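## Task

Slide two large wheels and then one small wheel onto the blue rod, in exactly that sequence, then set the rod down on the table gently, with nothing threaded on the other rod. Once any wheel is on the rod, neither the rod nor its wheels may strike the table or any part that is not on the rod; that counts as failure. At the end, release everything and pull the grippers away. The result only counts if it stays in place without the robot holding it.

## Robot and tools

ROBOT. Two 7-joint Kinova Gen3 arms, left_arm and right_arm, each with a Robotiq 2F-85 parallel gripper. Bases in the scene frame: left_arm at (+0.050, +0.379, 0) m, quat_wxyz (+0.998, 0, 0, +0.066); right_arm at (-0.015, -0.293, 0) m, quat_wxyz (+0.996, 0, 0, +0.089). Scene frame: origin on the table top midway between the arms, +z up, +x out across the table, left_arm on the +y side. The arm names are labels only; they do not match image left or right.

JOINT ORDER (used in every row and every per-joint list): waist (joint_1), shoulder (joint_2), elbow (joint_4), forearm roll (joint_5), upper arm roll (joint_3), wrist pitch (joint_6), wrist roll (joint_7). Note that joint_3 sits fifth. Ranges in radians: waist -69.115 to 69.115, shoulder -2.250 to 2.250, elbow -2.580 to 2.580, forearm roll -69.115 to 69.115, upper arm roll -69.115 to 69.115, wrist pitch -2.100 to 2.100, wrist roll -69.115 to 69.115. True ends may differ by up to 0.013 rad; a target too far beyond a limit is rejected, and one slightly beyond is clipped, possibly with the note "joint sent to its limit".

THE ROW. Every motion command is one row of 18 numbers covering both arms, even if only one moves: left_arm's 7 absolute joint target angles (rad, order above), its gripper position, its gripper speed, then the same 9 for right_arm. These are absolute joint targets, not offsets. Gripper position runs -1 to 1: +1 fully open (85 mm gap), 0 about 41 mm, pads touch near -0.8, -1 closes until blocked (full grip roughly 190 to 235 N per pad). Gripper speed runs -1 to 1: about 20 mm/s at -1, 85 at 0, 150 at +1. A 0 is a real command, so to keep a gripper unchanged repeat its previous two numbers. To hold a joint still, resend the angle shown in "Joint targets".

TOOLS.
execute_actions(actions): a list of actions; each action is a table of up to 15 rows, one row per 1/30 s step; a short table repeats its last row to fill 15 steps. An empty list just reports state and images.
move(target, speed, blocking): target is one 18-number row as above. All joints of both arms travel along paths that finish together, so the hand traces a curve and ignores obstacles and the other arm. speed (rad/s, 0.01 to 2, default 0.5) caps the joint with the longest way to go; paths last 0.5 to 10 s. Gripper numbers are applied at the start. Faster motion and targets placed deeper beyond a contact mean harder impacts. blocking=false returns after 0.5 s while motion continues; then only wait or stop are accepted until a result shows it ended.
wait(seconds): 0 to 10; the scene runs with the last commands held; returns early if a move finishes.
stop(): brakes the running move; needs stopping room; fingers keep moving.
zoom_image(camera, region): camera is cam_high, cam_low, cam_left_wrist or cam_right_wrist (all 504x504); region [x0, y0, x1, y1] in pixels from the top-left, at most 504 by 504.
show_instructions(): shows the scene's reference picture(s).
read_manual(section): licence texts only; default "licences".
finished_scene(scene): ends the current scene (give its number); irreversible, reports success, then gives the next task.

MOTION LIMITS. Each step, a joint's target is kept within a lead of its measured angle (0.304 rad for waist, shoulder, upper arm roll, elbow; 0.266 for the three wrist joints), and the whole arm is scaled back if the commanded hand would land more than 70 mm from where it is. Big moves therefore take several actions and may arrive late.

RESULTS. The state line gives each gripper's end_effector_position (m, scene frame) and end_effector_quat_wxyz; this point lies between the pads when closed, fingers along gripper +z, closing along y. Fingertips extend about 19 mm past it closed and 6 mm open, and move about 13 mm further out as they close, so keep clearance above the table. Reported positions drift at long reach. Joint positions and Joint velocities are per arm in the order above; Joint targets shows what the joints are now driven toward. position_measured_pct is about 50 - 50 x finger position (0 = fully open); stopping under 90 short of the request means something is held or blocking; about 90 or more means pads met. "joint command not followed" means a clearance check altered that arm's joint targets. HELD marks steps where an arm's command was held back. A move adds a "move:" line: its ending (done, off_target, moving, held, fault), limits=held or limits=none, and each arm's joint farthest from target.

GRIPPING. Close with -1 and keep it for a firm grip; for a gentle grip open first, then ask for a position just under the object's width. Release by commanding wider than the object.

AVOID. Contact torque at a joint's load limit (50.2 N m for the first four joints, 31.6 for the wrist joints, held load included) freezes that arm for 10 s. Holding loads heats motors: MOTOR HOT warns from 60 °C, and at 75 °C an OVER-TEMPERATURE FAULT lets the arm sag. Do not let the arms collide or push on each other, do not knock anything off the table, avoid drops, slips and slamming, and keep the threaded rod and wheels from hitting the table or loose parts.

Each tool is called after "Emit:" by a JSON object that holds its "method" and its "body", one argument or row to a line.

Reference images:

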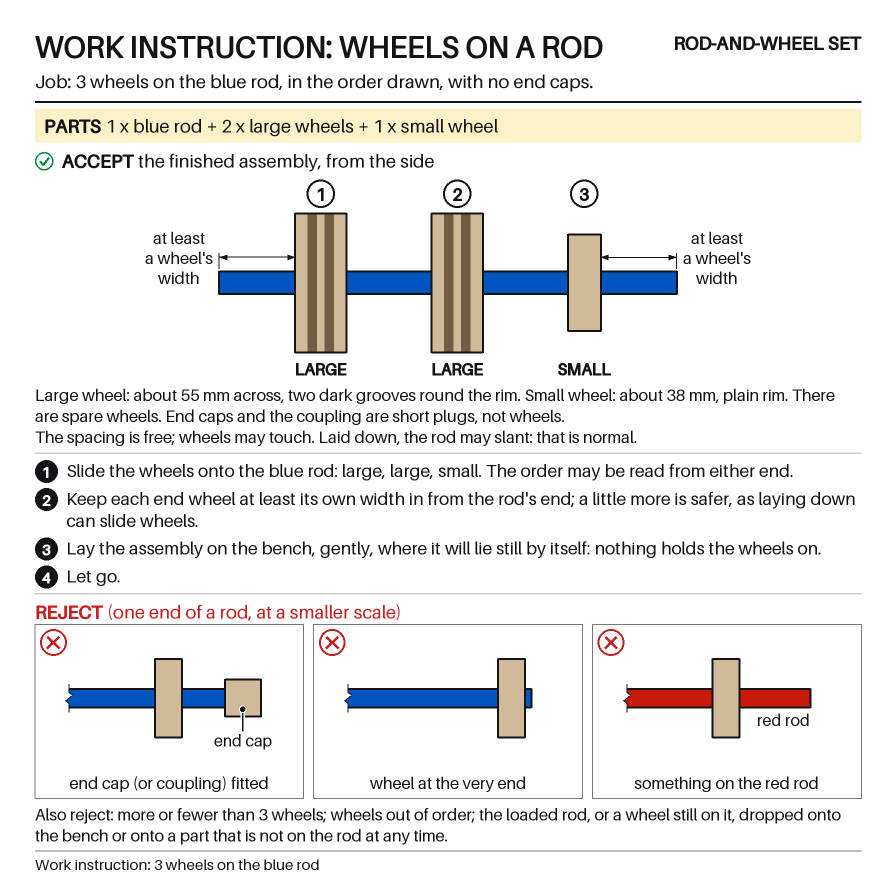

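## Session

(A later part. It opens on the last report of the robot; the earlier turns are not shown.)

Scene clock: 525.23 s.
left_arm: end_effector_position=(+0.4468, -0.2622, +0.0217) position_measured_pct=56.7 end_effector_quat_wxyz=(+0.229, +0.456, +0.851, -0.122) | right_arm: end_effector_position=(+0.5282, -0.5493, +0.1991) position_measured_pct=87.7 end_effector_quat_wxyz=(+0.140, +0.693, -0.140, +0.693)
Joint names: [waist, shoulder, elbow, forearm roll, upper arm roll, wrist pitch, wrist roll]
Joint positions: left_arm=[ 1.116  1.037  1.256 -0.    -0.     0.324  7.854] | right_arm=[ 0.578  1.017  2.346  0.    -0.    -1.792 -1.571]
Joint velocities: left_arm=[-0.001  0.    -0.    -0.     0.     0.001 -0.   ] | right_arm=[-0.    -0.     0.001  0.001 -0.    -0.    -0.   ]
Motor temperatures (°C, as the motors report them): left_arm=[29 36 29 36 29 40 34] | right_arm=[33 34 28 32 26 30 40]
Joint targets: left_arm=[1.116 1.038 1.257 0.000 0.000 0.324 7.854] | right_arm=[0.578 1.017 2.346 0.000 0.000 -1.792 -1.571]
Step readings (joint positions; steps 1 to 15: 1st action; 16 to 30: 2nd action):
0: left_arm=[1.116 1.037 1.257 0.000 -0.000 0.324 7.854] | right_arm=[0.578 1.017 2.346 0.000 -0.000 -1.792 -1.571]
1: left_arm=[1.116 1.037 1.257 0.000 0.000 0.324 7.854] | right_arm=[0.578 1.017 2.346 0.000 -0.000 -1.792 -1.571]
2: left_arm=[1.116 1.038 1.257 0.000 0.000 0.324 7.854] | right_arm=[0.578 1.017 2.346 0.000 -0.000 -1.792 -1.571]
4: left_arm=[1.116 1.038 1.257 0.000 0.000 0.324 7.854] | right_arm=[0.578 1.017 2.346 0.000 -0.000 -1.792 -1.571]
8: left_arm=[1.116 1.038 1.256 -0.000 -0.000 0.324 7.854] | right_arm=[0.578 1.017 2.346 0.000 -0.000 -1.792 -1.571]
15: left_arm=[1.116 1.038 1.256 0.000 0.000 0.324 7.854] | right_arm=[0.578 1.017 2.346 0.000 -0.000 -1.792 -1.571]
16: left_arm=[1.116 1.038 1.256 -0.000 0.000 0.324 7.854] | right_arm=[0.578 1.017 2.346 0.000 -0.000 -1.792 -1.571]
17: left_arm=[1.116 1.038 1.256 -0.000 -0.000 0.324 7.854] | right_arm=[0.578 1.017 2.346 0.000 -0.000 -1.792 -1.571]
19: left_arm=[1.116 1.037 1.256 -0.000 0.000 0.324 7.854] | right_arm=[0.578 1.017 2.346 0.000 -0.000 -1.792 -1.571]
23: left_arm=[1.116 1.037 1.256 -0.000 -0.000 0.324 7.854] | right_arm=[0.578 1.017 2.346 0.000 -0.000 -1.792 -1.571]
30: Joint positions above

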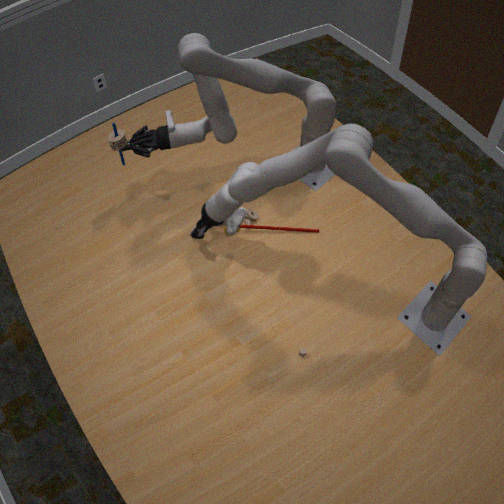

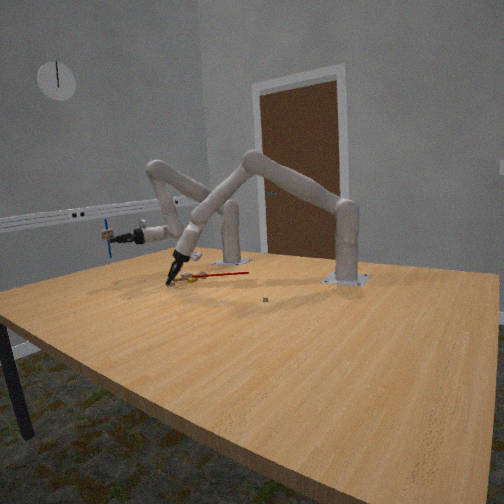

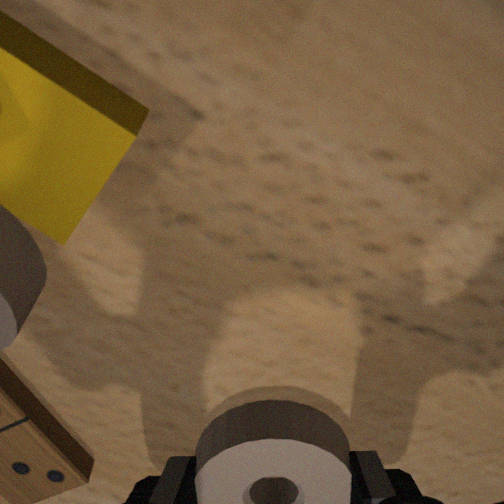

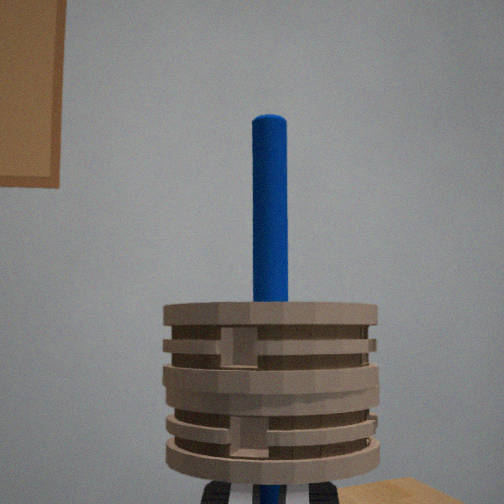

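Emit:
{"method": "move", "body": {
  "target": [1.096,0.75,0.70,0,0,1.168,7.854,-1,0, 0.578,1.017,2.346,0,0,-1.792,-1.571,-1,0],
  "speed": 0.5
}}

Emit:
{"method": "move", "body": {
  "target": [0.7553,0.3241,1.3714,0,0,0.9225,7.854,-1,0, -0.1,1.017,2.346,0,0,-1.792,-1.571,-1,0],
  "speed": 0.5
}}

Emit:
{"method": "move", "body": {
  "target": [0.7553,0.3241,1.3714,0,0,0.9225,7.854,-1,0, -0.372,1.017,2.346,0,0,-1.792,-1.571,-1,0],
  "speed": 0.3
}}

Scene clock: 530.17 s.
left_arm: end_effector_position=(+0.4598, -0.2545, +0.3610) position_measured_pct=56.7 end_effector_quat_wxyz=(+0.229, +0.448, +0.856, -0.120) | right_arm: end_effector_position=(+0.5282, -0.5493, +0.1991) position_measured_pct=87.7 end_effector_quat_wxyz=(+0.140, +0.693, -0.140, +0.693)
Joint names: [waist, shoulder, elbow, forearm roll, upper arm roll, wrist pitch, wrist roll]
Joint positions: left_arm=[ 1.096  0.75   0.7   -0.    -0.     1.168  7.854] | right_arm=[ 0.578  1.017  2.346  0.    -0.    -1.792 -1.571]
Joint velocities: left_arm=[ 0.001  0.    -0.     0.001  0.    -0.001  0.   ] | right_arm=[-0. -0.  0. -0. -0. -0.  0.]
Motor temperatures (°C, as the motors report them): left_arm=[29 36 29 36 29 40 34] | right_arm=[33 34 28 32 26 30 40]
Joint targets: left_arm=[1.096 0.750 0.700 0.000 0.000 1.168 7.854] | right_arm=[0.578 1.017 2.346 0.000 0.000 -1.792 -1.571]
move: done; limits=none; left_arm: farthest joint: the waist, 0.000 radians from its target (0.020 radians at the start); right_arm: farthest joint: the waist, 0.000 radians from its target (0.000 radians at the start)

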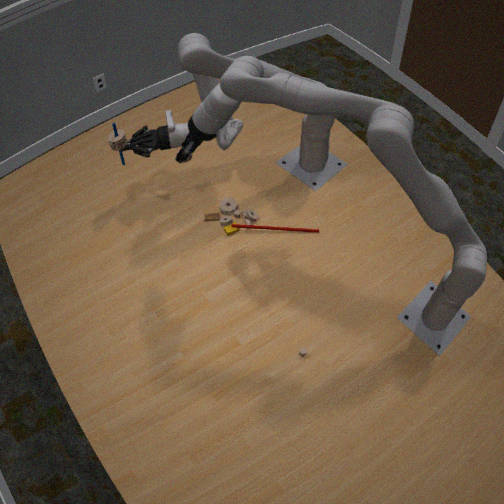

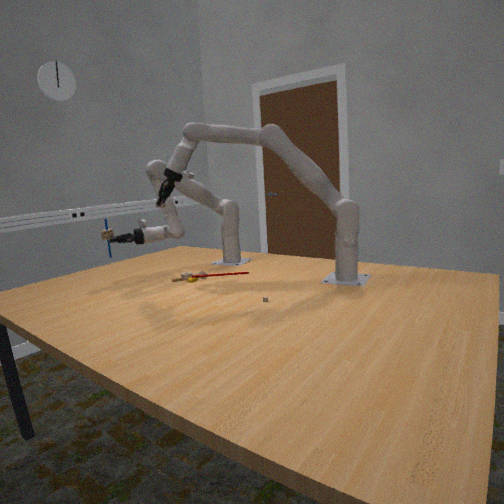

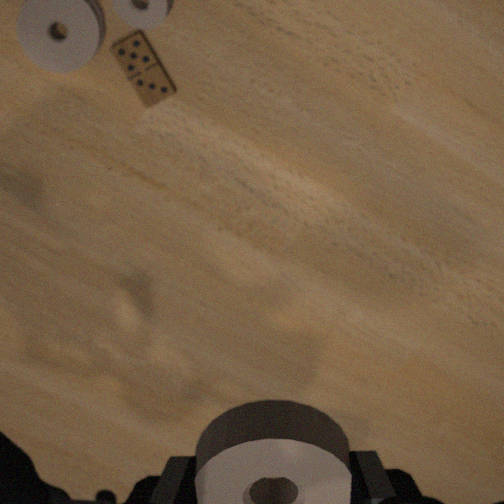

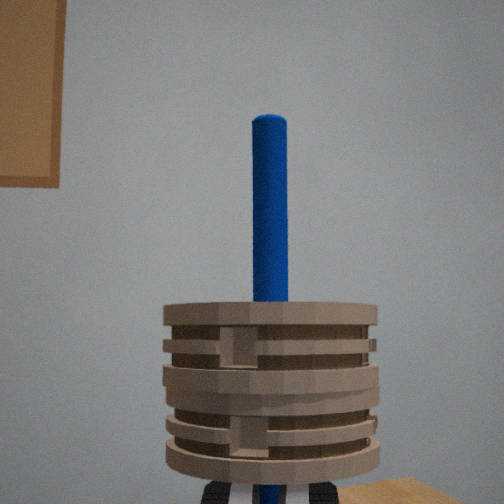

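Scene clock: 532.10 s.
left_arm: end_effector_position=(+0.5238, +0.0081, +0.3749) position_measured_pct=56.7 end_effector_quat_wxyz=(+0.246, +0.296, +0.919, -0.079) | right_arm: end_effector_position=(+0.5688, -0.1521, +0.1991) position_measured_pct=87.7 end_effector_quat_wxyz=(-0.098, +0.701, +0.098, +0.700)
Joint names: [waist, shoulder, elbow, forearm roll, upper arm roll, wrist pitch, wrist roll]
Joint positions: left_arm=[ 0.755  0.324  1.371 -0.    -0.     0.922  7.854] | right_arm=[-0.1    1.017  2.346  0.    -0.    -1.792 -1.571]
Joint velocities: left_arm=[-0.001 -0.002  0.    -0.001  0.     0.    -0.001] | right_arm=[-0.003  0.     0.     0.001  0.     0.     0.   ]
Motor temperatures (°C, as the motors report them): left_arm=[29 36 29 36 29 40 34] | right_arm=[33 34 28 32 26 30 40]
Joint targets: left_arm=[0.755 0.324 1.371 0.000 0.000 0.922 7.854] | right_arm=[-0.100 1.017 2.346 0.000 0.000 -1.792 -1.571]
move: done; limits=none; left_arm: farthest joint: the waist, 0.000 radians from its target (0.341 radians at the start); right_arm: farthest joint: the waist, 0.000 radians from its target (0.678 radians at the start)

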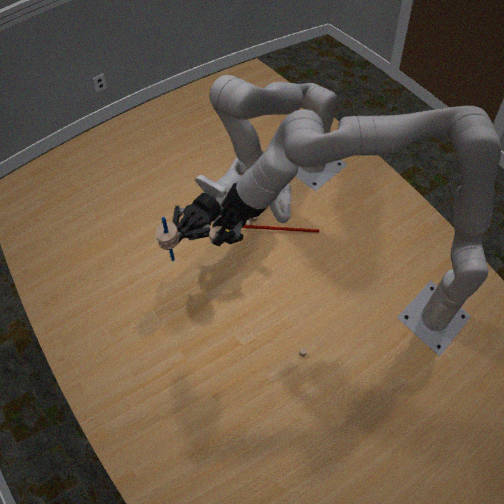

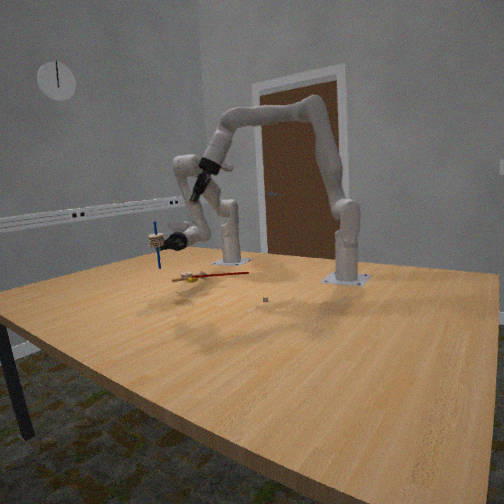

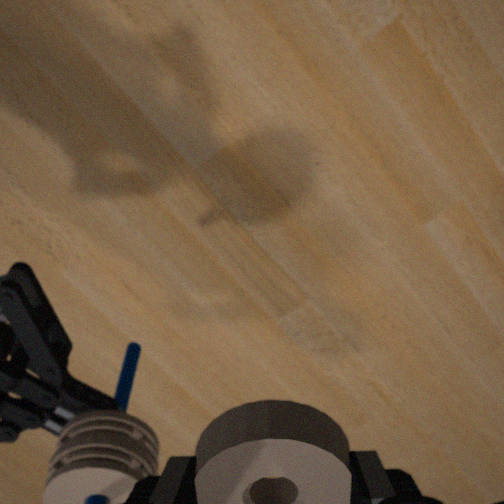

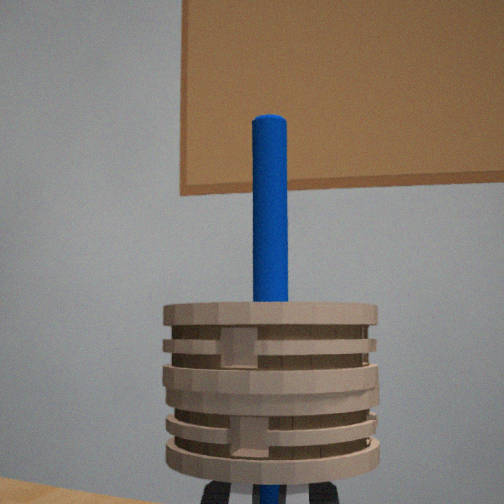

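Scene clock: 533.50 s.
left_arm: end_effector_position=(+0.5238, +0.0082, +0.3750) position_measured_pct=56.7 end_effector_quat_wxyz=(+0.246, +0.296, +0.919, -0.079) | right_arm: end_effector_position=(+0.5095, -0.0005, +0.1991) position_measured_pct=87.7 end_effector_quat_wxyz=(-0.192, +0.681, +0.192, +0.680)
Joint names: [waist, shoulder, elbow, forearm roll, upper arm roll, wrist pitch, wrist roll]
Joint positions: left_arm=[0.755 0.324 1.371 0.    0.    0.922 7.854] | right_arm=[-0.372  1.017  2.346  0.    -0.    -1.792 -1.571]
Joint velocities: left_arm=[ 0.  0. -0. -0.  0. -0. -0.] | right_arm=[-0.003 -0.    -0.001 -0.     0.     0.     0.   ]
Motor temperatures (°C, as the motors report them): left_arm=[29 36 29 36 29 40 34] | right_arm=[33 34 28 32 26 30 40]
Joint targets: left_arm=[0.755 0.324 1.371 0.000 0.000 0.922 7.854] | right_arm=[-0.372 1.017 2.346 0.000 0.000 -1.792 -1.571]
move: done; limits=none; left_arm: farthest joint: the waist, 0.000 radians from its target (0.000 radians at the start); right_arm: farthest joint: the waist, 0.000 radians from its target (0.272 radians at the start)

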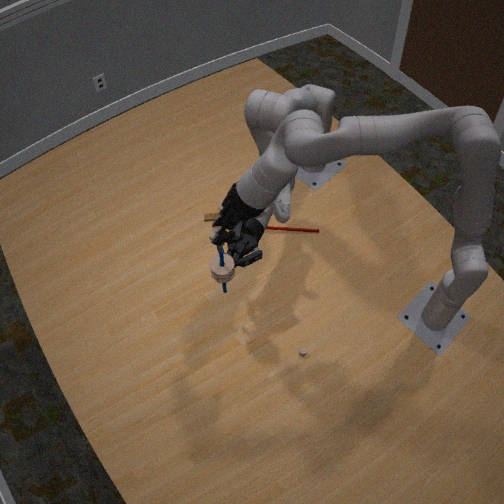

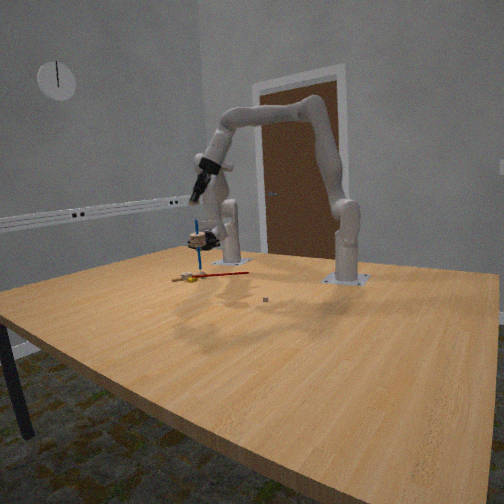

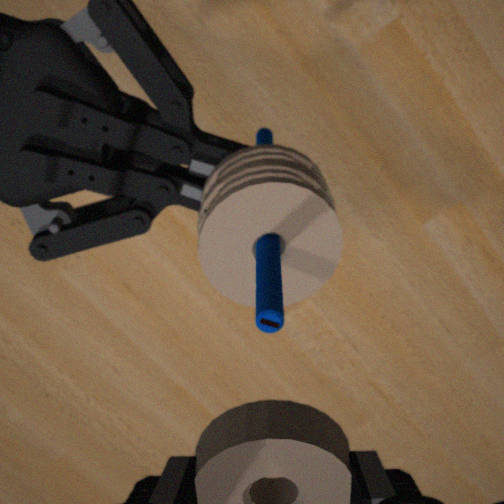

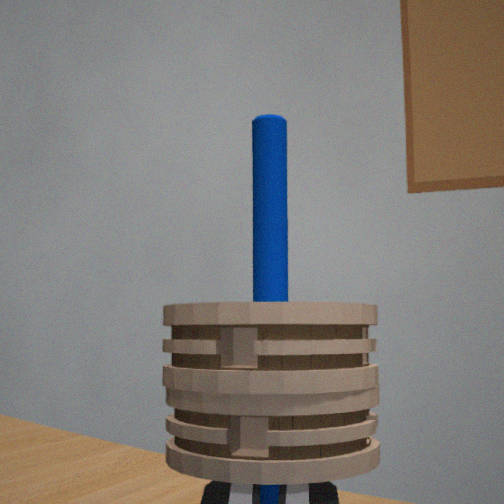

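Emit:
{"method": "move", "body": {
  "target": [0.7553,0.3293,1.4607,0,0,0.8280,7.854,-1,0, -0.372,1.017,2.346,0,0,-1.792,-1.571,-1,0],
  "speed": 0.12
}}

Emit:
{"method": "zoom_image", "body": {
  "camera": "cam_right_wrist",
  "region": [190,0,350,160]
}}

Scene clock: 538.37 s.
left_arm: end_effector_position=(+0.5214, +0.0099, +0.3450) position_measured_pct=56.7 end_effector_quat_wxyz=(+0.246, +0.296, +0.919, -0.079) | right_arm: end_effector_position=(+0.5094, -0.0003, +0.1991) position_measured_pct=87.7 end_effector_quat_wxyz=(-0.192, +0.681, +0.192, +0.680)
Joint names: [waist, shoulder, elbow, forearm roll, upper arm roll, wrist pitch, wrist roll]
Joint positions: left_arm=[0.755 0.329 1.461 0.    0.    0.828 7.854] | right_arm=[-0.372  1.017  2.346  0.    -0.    -1.792 -1.571]
Joint velocities: left_arm=[-0.    -0.001  0.001 -0.003  0.    -0.001 -0.   ] | right_arm=[ 0.001  0.     0.001 -0.     0.     0.    -0.   ]
Motor temperatures (°C, as the motors report them): left_arm=[29 36 29 36 29 40 34] | right_arm=[33 34 28 32 26 30 40]
Joint targets: left_arm=[0.755 0.329 1.461 0.000 0.000 0.828 7.854] | right_arm=[-0.372 1.017 2.346 0.000 0.000 -1.792 -1.571]
move: done; limits=none; left_arm: farthest joint: the waist, 0.000 radians from its target (0.000 radians at the start); right_arm: farthest joint: the waist, 0.000 radians from its target (0.000 radians at the start)

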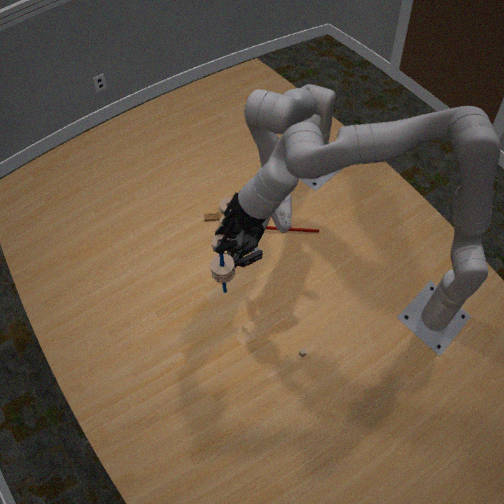

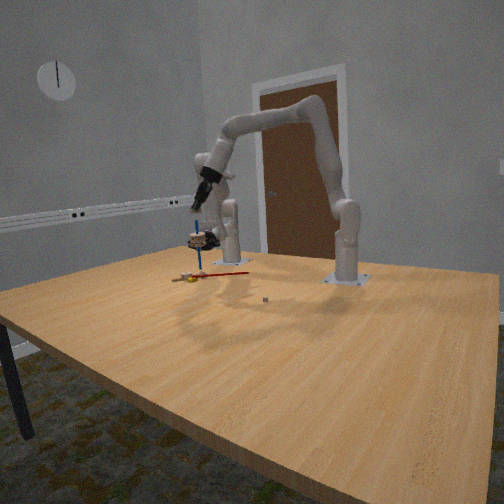

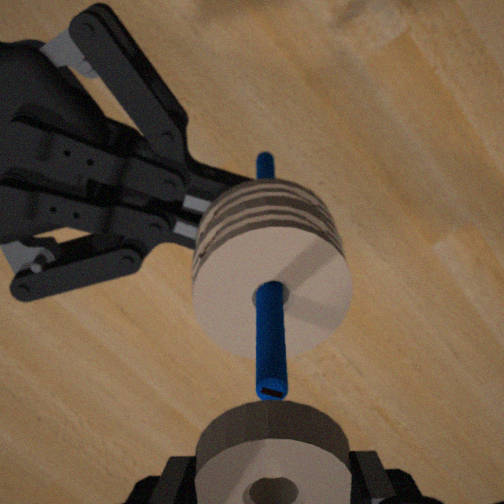

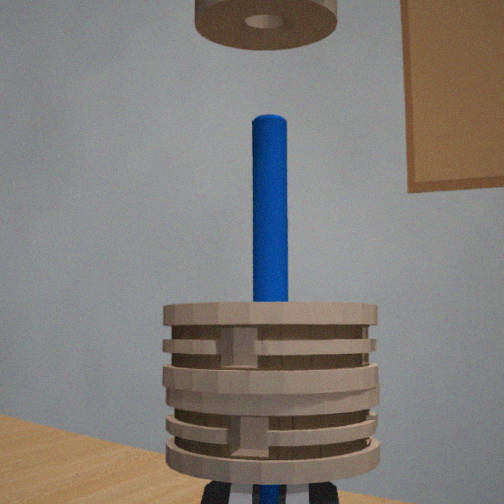

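Region (190, 0, 350, 160) of cam_right_wrist's 504x504 image, scaled by 3.150.

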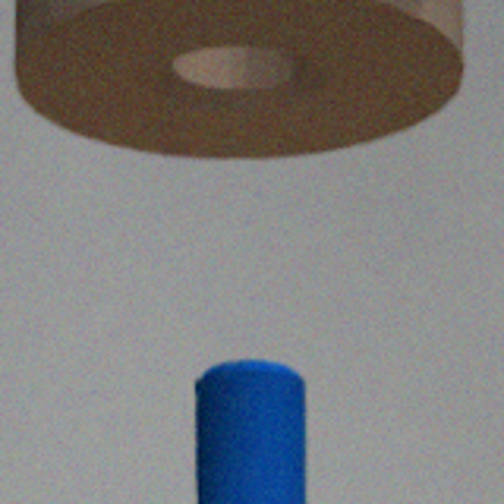

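Emit:
{"method": "move", "body": {
  "target": [0.7553,0.3367,1.4828,0,0,0.7985,7.854,-1,0, -0.372,1.017,2.346,0,0,-1.792,-1.571,-1,0],
  "speed": 0.06
}}

Emit:
{"method": "zoom_image", "body": {
  "camera": "cam_right_wrist",
  "region": [190,0,350,160]
}}

Emit:
{"method": "zoom_image", "body": {
  "camera": "cam_left_wrist",
  "region": [190,344,350,504]
}}

Scene clock: 542.17 s.
left_arm: end_effector_position=(+0.5220, +0.0095, +0.3350) position_measured_pct=56.7 end_effector_quat_wxyz=(+0.246, +0.296, +0.919, -0.079) | right_arm: end_effector_position=(+0.5094, -0.0003, +0.1991) position_measured_pct=87.7 end_effector_quat_wxyz=(-0.192, +0.681, +0.192, +0.680)
Joint names: [waist, shoulder, elbow, forearm roll, upper arm roll, wrist pitch, wrist roll]
Joint positions: left_arm=[0.755 0.337 1.483 0.    0.    0.799 7.854] | right_arm=[-0.372  1.017  2.346  0.    -0.    -1.792 -1.571]
Joint velocities: left_arm=[-0.    -0.001  0.     0.     0.    -0.    -0.   ] | right_arm=[-0. -0.  0.  0. -0. -0.  0.]
Motor temperatures (°C, as the motors report them): left_arm=[29 36 29 36 29 40 34] | right_arm=[33 34 28 32 26 30 40]
Joint targets: left_arm=[0.755 0.337 1.483 0.000 0.000 0.798 7.854] | right_arm=[-0.372 1.017 2.346 0.000 0.000 -1.792 -1.571]
move: done; limits=none; left_arm: farthest joint: the waist, 0.000 radians from its target (0.000 radians at the start); right_arm: farthest joint: the waist, 0.000 radians from its target (0.000 radians at the start)

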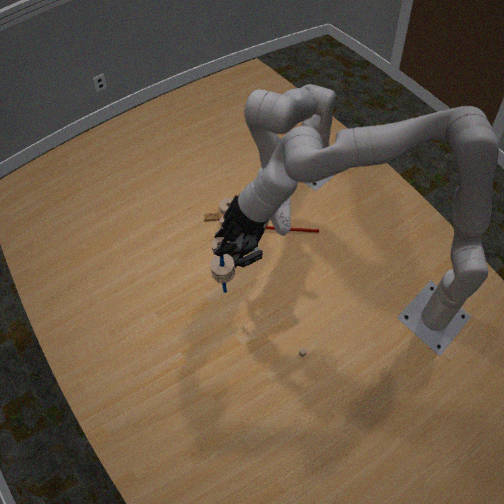

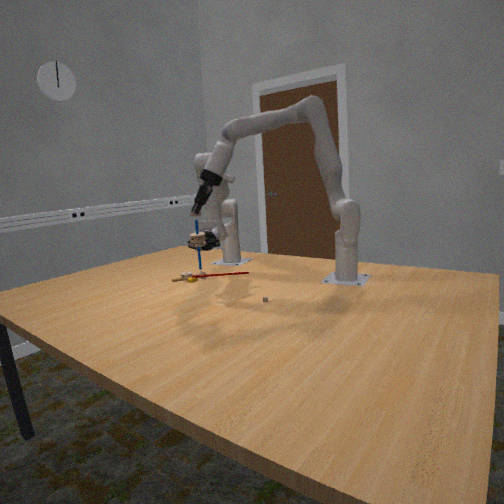

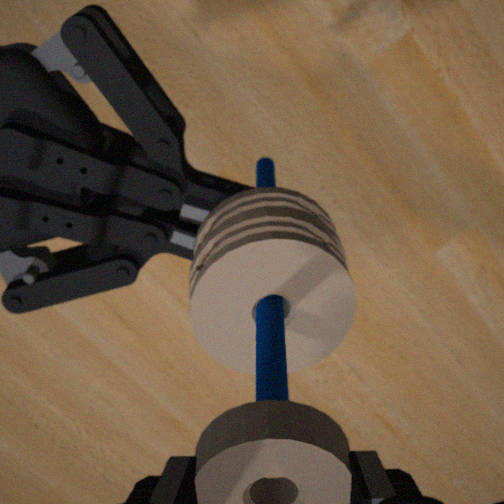

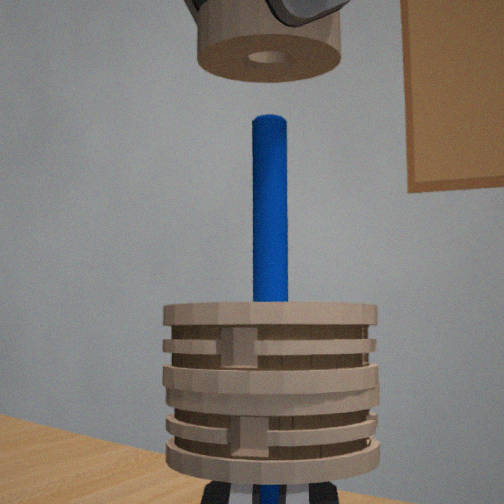

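Region (190, 0, 350, 160) of cam_right_wrist's 504x504 image, scaled by 3.150.

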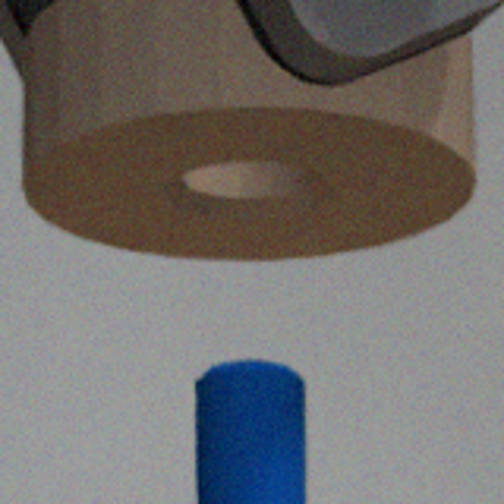

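Region (190, 344, 350, 504) of cam_left_wrist's 504x504 image, scaled by 3.150.

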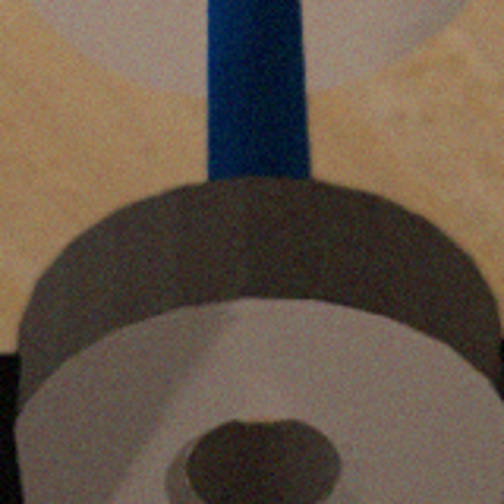

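Emit:
{"method": "move", "body": {
  "target": [0.7553,0.3568,1.5527,0,0,0.7086,7.854,-1,0, -0.372,1.017,2.346,0,0,-1.792,-1.571,-1,0],
  "speed": 0.04
}}

Emit:
{"method": "move", "body": {
  "target": [0.7553,0.3755,1.5931,0,0,0.6495,7.854,-1,0, -0.372,1.017,2.346,0,0,-1.792,-1.571,-1,0],
  "speed": 0.06
}}

Scene clock: 547.43 s.
left_arm: end_effector_position=(+0.5218, +0.0096, +0.3050) position_measured_pct=56.7 end_effector_quat_wxyz=(+0.246, +0.296, +0.919, -0.079) | right_arm: end_effector_position=(+0.5094, -0.0003, +0.1991) position_measured_pct=87.7 end_effector_quat_wxyz=(-0.192, +0.681, +0.192, +0.680)
Joint names: [waist, shoulder, elbow, forearm roll, upper arm roll, wrist pitch, wrist roll]
Joint positions: left_arm=[ 0.755  0.357  1.553  0.    -0.     0.709  7.854] | right_arm=[-0.372  1.017  2.346  0.    -0.    -1.792 -1.571]
Joint velocities: left_arm=[-0.    -0.     0.     0.001 -0.    -0.001 -0.   ] | right_arm=[-0. -0.  0. -0.  0. -0.  0.]
Motor temperatures (°C, as the motors report them): left_arm=[29 36 29 36 29 40 34] | right_arm=[33 34 28 32 26 30 40]
Joint targets: left_arm=[0.755 0.357 1.553 0.000 0.000 0.709 7.854] | right_arm=[-0.372 1.017 2.346 0.000 0.000 -1.792 -1.571]
move: done; limits=none; left_arm: farthest joint: the waist, 0.000 radians from its target (0.000 radians at the start); right_arm: farthest joint: the waist, 0.000 radians from its target (0.000 radians at the start)

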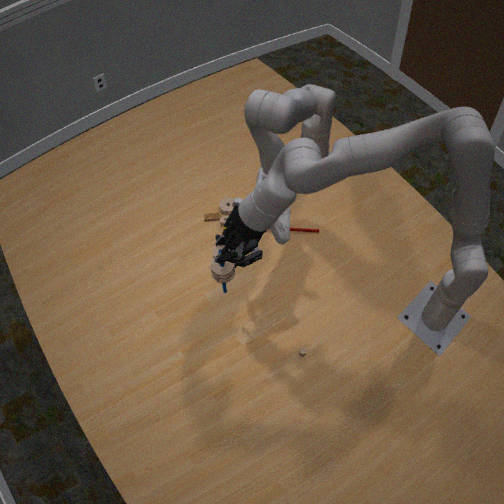

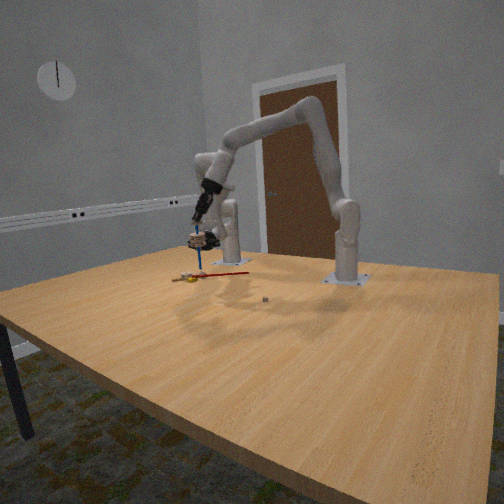

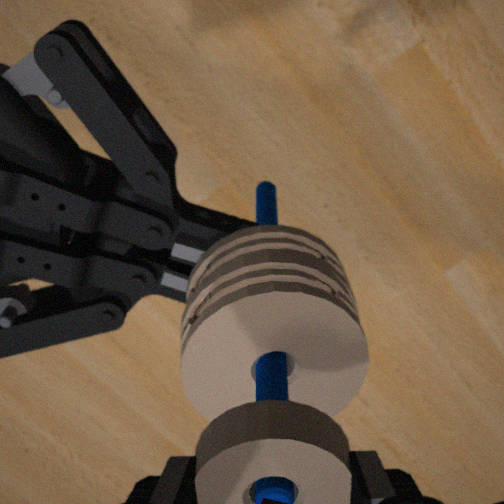

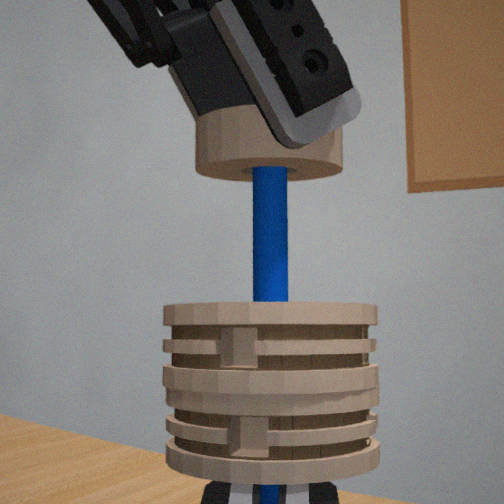

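Scene clock: 548.70 s.
left_arm: end_effector_position=(+0.5223, +0.0092, +0.2849) position_measured_pct=56.7 end_effector_quat_wxyz=(+0.246, +0.296, +0.919, -0.079) | right_arm: end_effector_position=(+0.5094, -0.0003, +0.1991) position_measured_pct=87.7 end_effector_quat_wxyz=(-0.192, +0.681, +0.192, +0.680)
Joint names: [waist, shoulder, elbow, forearm roll, upper arm roll, wrist pitch, wrist roll]
Joint positions: left_arm=[0.755 0.375 1.593 0.    0.    0.65  7.854] | right_arm=[-0.372  1.017  2.346  0.    -0.    -1.792 -1.571]
Joint velocities: left_arm=[-0.001  0.     0.     0.    -0.    -0.    -0.   ] | right_arm=[-0.    -0.     0.001 -0.    -0.     0.    -0.   ]
Motor temperatures (°C, as the motors report them): left_arm=[29 36 29 36 29 40 34] | right_arm=[33 34 28 32 26 30 40]
Joint targets: left_arm=[0.755 0.376 1.593 0.000 0.000 0.649 7.854] | right_arm=[-0.372 1.017 2.346 0.000 0.000 -1.792 -1.571]
move: done; limits=none; left_arm: farthest joint: the waist, 0.000 radians from its target (0.000 radians at the start); right_arm: farthest joint: the waist, 0.000 radians from its target (0.000 radians at the start)

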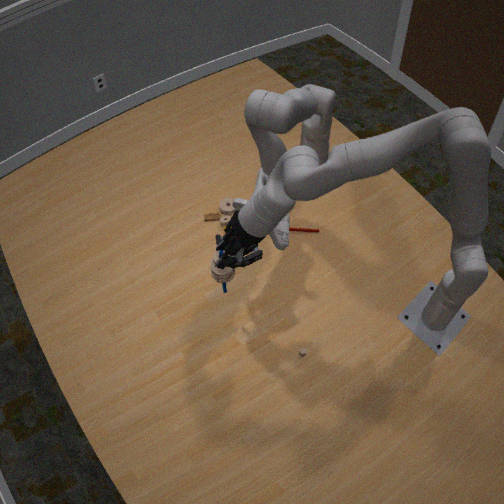

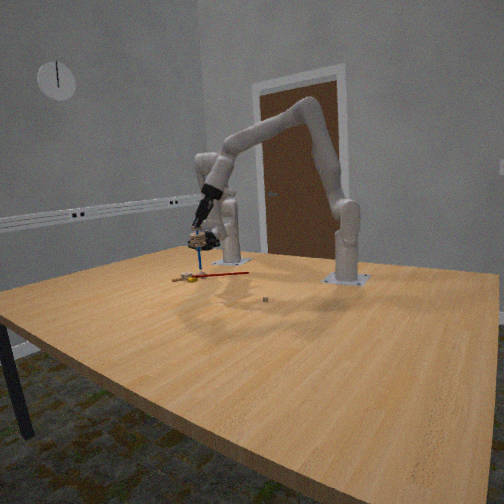

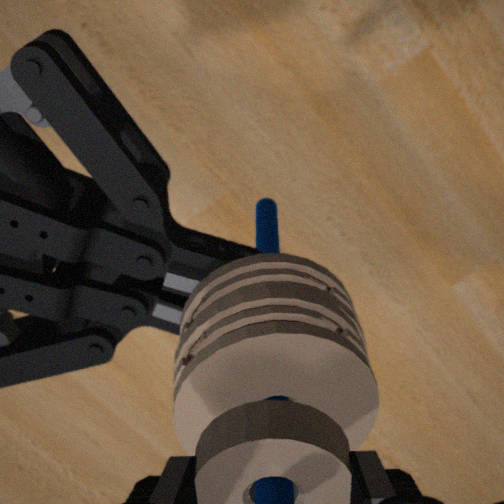

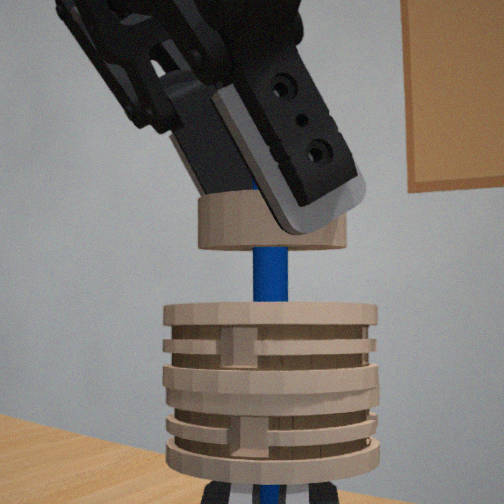

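Emit:
{"method": "move", "body": {
  "target": [0.7553,0.3829,1.6092,0,0,0.6259,7.854,-1,0, -0.372,1.017,2.346,0,0,-1.792,-1.571,-1,0],
  "speed": 0.05
}}

Emit:
{"method": "execute_actions", "body": {
  "actions": [
    [[0.7553,0.3829,1.6092,0,0,0.6259,7.854,0.6,-0.5, -0.372,1.017,2.346,0,0,-1.792,-1.571,-1,0]],
    [[0.7553,0.3829,1.6092,0,0,0.6259,7.854,0.6,-0.5, -0.372,1.017,2.346,0,0,-1.792,-1.571,-1,0]]
  ]
}}

Emit:
{"method": "move", "body": {
  "target": [0.7548,0.3241,1.3714,0,0,0.9225,7.854,0.6,0, -0.372,1.017,2.346,0,0,-1.792,-1.571,-1,0],
  "speed": 0.25
}}

Scene clock: 554.00 s.
left_arm: end_effector_position=(+0.5223, +0.0092, +0.2770) position_measured_pct=56.7 end_effector_quat_wxyz=(+0.246, +0.296, +0.919, -0.079) | right_arm: end_effector_position=(+0.5094, -0.0003, +0.1991) position_measured_pct=87.7 end_effector_quat_wxyz=(-0.192, +0.681, +0.192, +0.680)
Joint names: [waist, shoulder, elbow, forearm roll, upper arm roll, wrist pitch, wrist roll]
Joint positions: left_arm=[ 0.755  0.383  1.609  0.    -0.     0.626  7.854] | right_arm=[-0.372  1.017  2.346  0.    -0.    -1.792 -1.571]
Joint velocities: left_arm=[-0.     0.001  0.     0.002  0.    -0.     0.   ] | right_arm=[-0.001 -0.     0.     0.     0.    -0.    -0.   ]
Motor temperatures (°C, as the motors report them): left_arm=[29 36 29 36 29 40 34] | right_arm=[33 34 28 32 26 30 40]
Joint targets: left_arm=[0.755 0.383 1.609 0.000 0.000 0.626 7.854] | right_arm=[-0.372 1.017 2.346 0.000 0.000 -1.792 -1.571]
move: done; limits=none; left_arm: farthest joint: the waist, 0.000 radians from its target (0.000 radians at the start); right_arm: farthest joint: the waist, 0.000 radians from its target (0.000 radians at the start)

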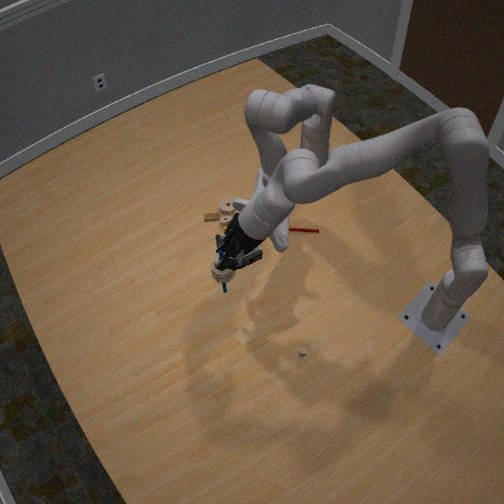

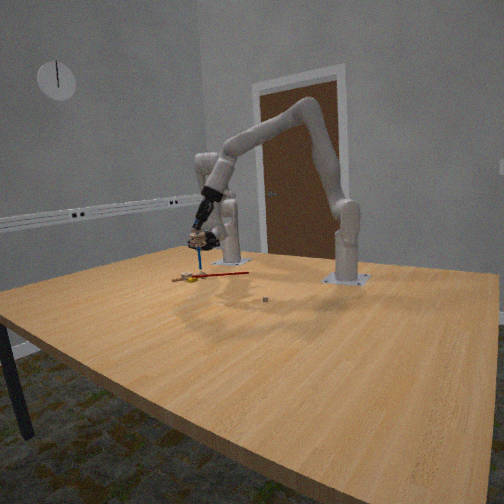

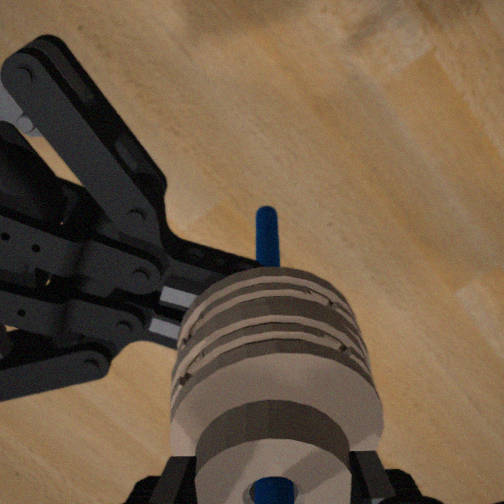

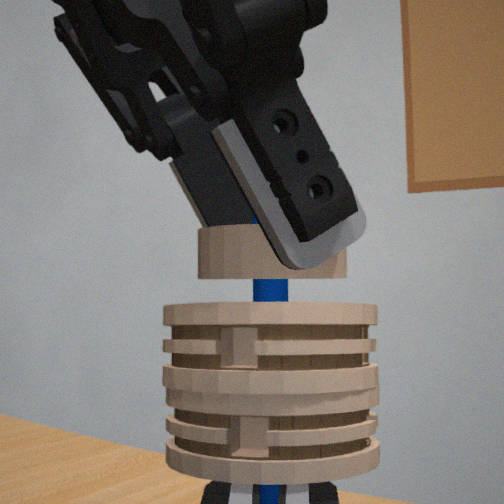

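Scene clock: 555.00 s.
left_arm: end_effector_position=(+0.5223, +0.0092, +0.2770) position_measured_pct=19.8 end_effector_quat_wxyz=(+0.246, +0.296, +0.919, -0.079) | right_arm: end_effector_position=(+0.5094, -0.0003, +0.1991) position_measured_pct=87.7 end_effector_quat_wxyz=(-0.192, +0.681, +0.192, +0.680)
Joint names: [waist, shoulder, elbow, forearm roll, upper arm roll, wrist pitch, wrist roll]
Joint positions: left_arm=[0.755 0.383 1.609 0.    0.    0.626 7.854] | right_arm=[-0.372  1.017  2.346  0.    -0.    -1.792 -1.571]
Joint velocities: left_arm=[ 0.    -0.    -0.     0.001 -0.     0.001  0.001] | right_arm=[-0.    -0.     0.001 -0.    -0.    -0.     0.   ]
Motor temperatures (°C, as the motors report them): left_arm=[29 36 29 36 29 40 34] | right_arm=[33 34 28 32 26 30 40]
Joint targets: left_arm=[0.755 0.383 1.609 0.000 0.000 0.626 7.854] | right_arm=[-0.372 1.017 2.346 0.000 0.000 -1.792 -1.571]
Step readings (joint positions; steps 1 to 15: 1st action; 16 to 30: 2nd action):
0: left_arm=[0.755 0.383 1.609 0.000 -0.000 0.626 7.854] | right_arm=[-0.372 1.017 2.346 0.000 -0.000 -1.792 -1.571]
1: left_arm=[0.755 0.383 1.609 0.000 -0.000 0.626 7.854] | right_arm=[-0.372 1.017 2.346 0.000 -0.000 -1.792 -1.571]
2: left_arm=[0.755 0.383 1.609 0.000 -0.000 0.626 7.854] | right_arm=[-0.372 1.017 2.346 0.000 -0.000 -1.792 -1.571]
4: left_arm=[0.755 0.383 1.609 0.000 0.000 0.626 7.854] | right_arm=[-0.372 1.017 2.346 0.000 -0.000 -1.792 -1.571]
8: left_arm=[0.755 0.383 1.609 0.000 0.000 0.626 7.854] | right_arm=[-0.372 1.017 2.346 0.000 -0.000 -1.792 -1.571]
15: left_arm=[0.755 0.383 1.609 0.000 0.000 0.626 7.854] | right_arm=[-0.372 1.017 2.346 0.000 -0.000 -1.792 -1.571]
16: left_arm=[0.755 0.383 1.609 -0.000 -0.000 0.626 7.854] | right_arm=[-0.372 1.017 2.346 0.000 -0.000 -1.792 -1.571]
17: left_arm=[0.755 0.383 1.609 -0.000 0.000 0.626 7.854] | right_arm=[-0.372 1.017 2.346 0.000 -0.000 -1.792 -1.571]
19: left_arm=[0.755 0.383 1.609 0.000 0.000 0.626 7.854] | right_arm=[-0.372 1.017 2.346 0.000 -0.000 -1.792 -1.571]
23: left_arm=[0.755 0.383 1.609 0.000 0.000 0.626 7.854] | right_arm=[-0.372 1.017 2.346 0.000 -0.000 -1.792 -1.571]
30: Joint positions above

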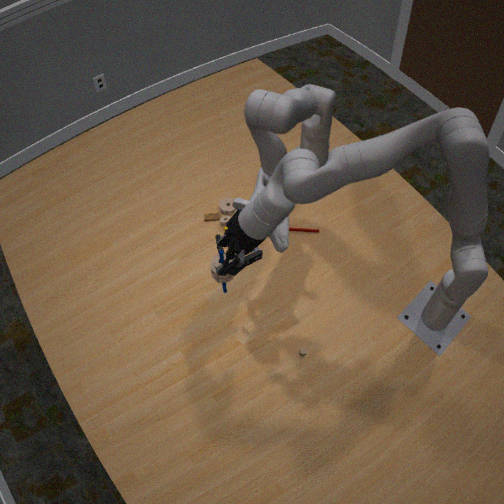

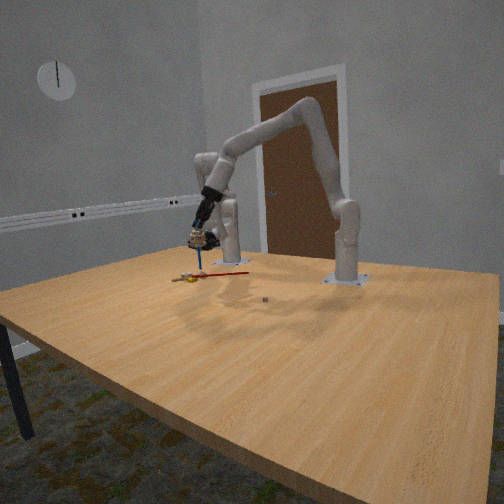

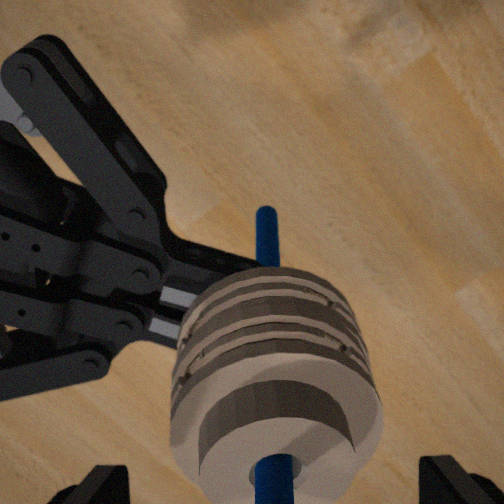

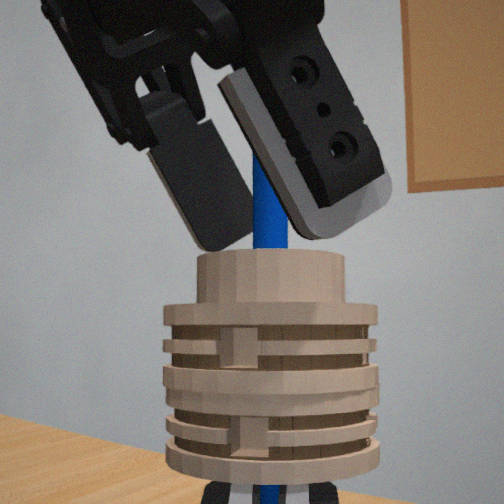

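Scene clock: 556.57 s.
left_arm: end_effector_position=(+0.5240, +0.0084, +0.3750) position_measured_pct=19.8 end_effector_quat_wxyz=(+0.246, +0.296, +0.920, -0.079) | right_arm: end_effector_position=(+0.5094, -0.0003, +0.1991) position_measured_pct=87.7 end_effector_quat_wxyz=(-0.192, +0.681, +0.192, +0.680)
Joint names: [waist, shoulder, elbow, forearm roll, upper arm roll, wrist pitch, wrist roll]
Joint positions: left_arm=[ 0.755  0.324  1.371 -0.    -0.     0.922  7.854] | right_arm=[-0.372  1.017  2.346  0.    -0.    -1.792 -1.571]
Joint velocities: left_arm=[ 0.    -0.001 -0.     0.001  0.     0.001 -0.   ] | right_arm=[ 0.    -0.    -0.001  0.     0.     0.    -0.   ]
Motor temperatures (°C, as the motors report them): left_arm=[29 36 29 36 29 40 34] | right_arm=[33 34 28 32 26 30 40]
Joint targets: left_arm=[0.755 0.324 1.371 0.000 0.000 0.922 7.854] | right_arm=[-0.372 1.017 2.346 0.000 0.000 -1.792 -1.571]
move: done; limits=none; left_arm: farthest joint: the waist, 0.000 radians from its target (0.001 radians at the start); right_arm: farthest joint: the waist, 0.000 radians from its target (0.000 radians at the start)

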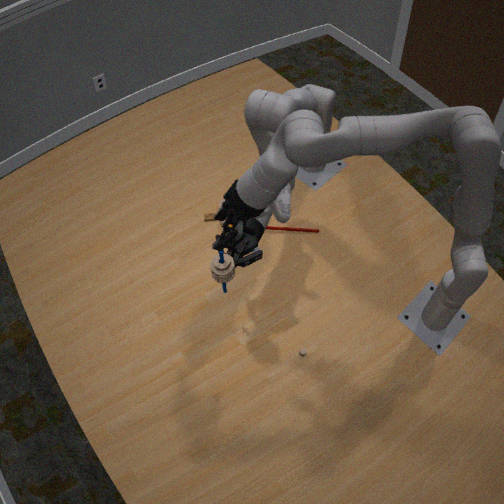

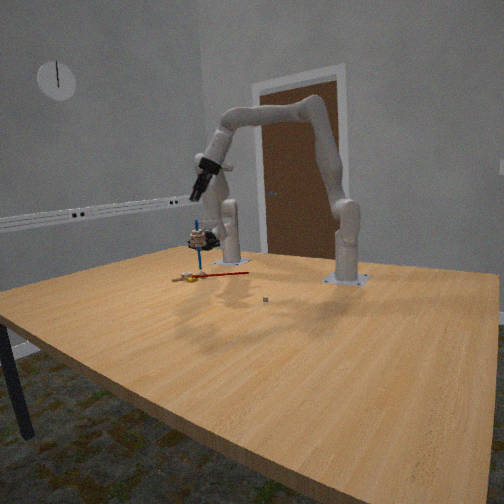

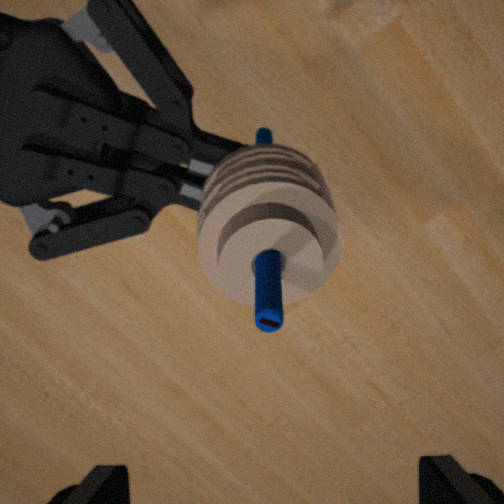

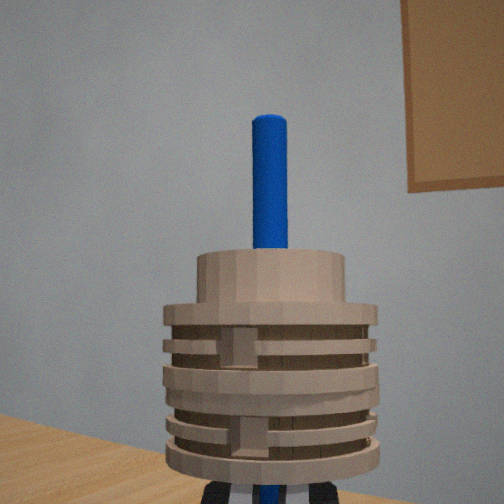

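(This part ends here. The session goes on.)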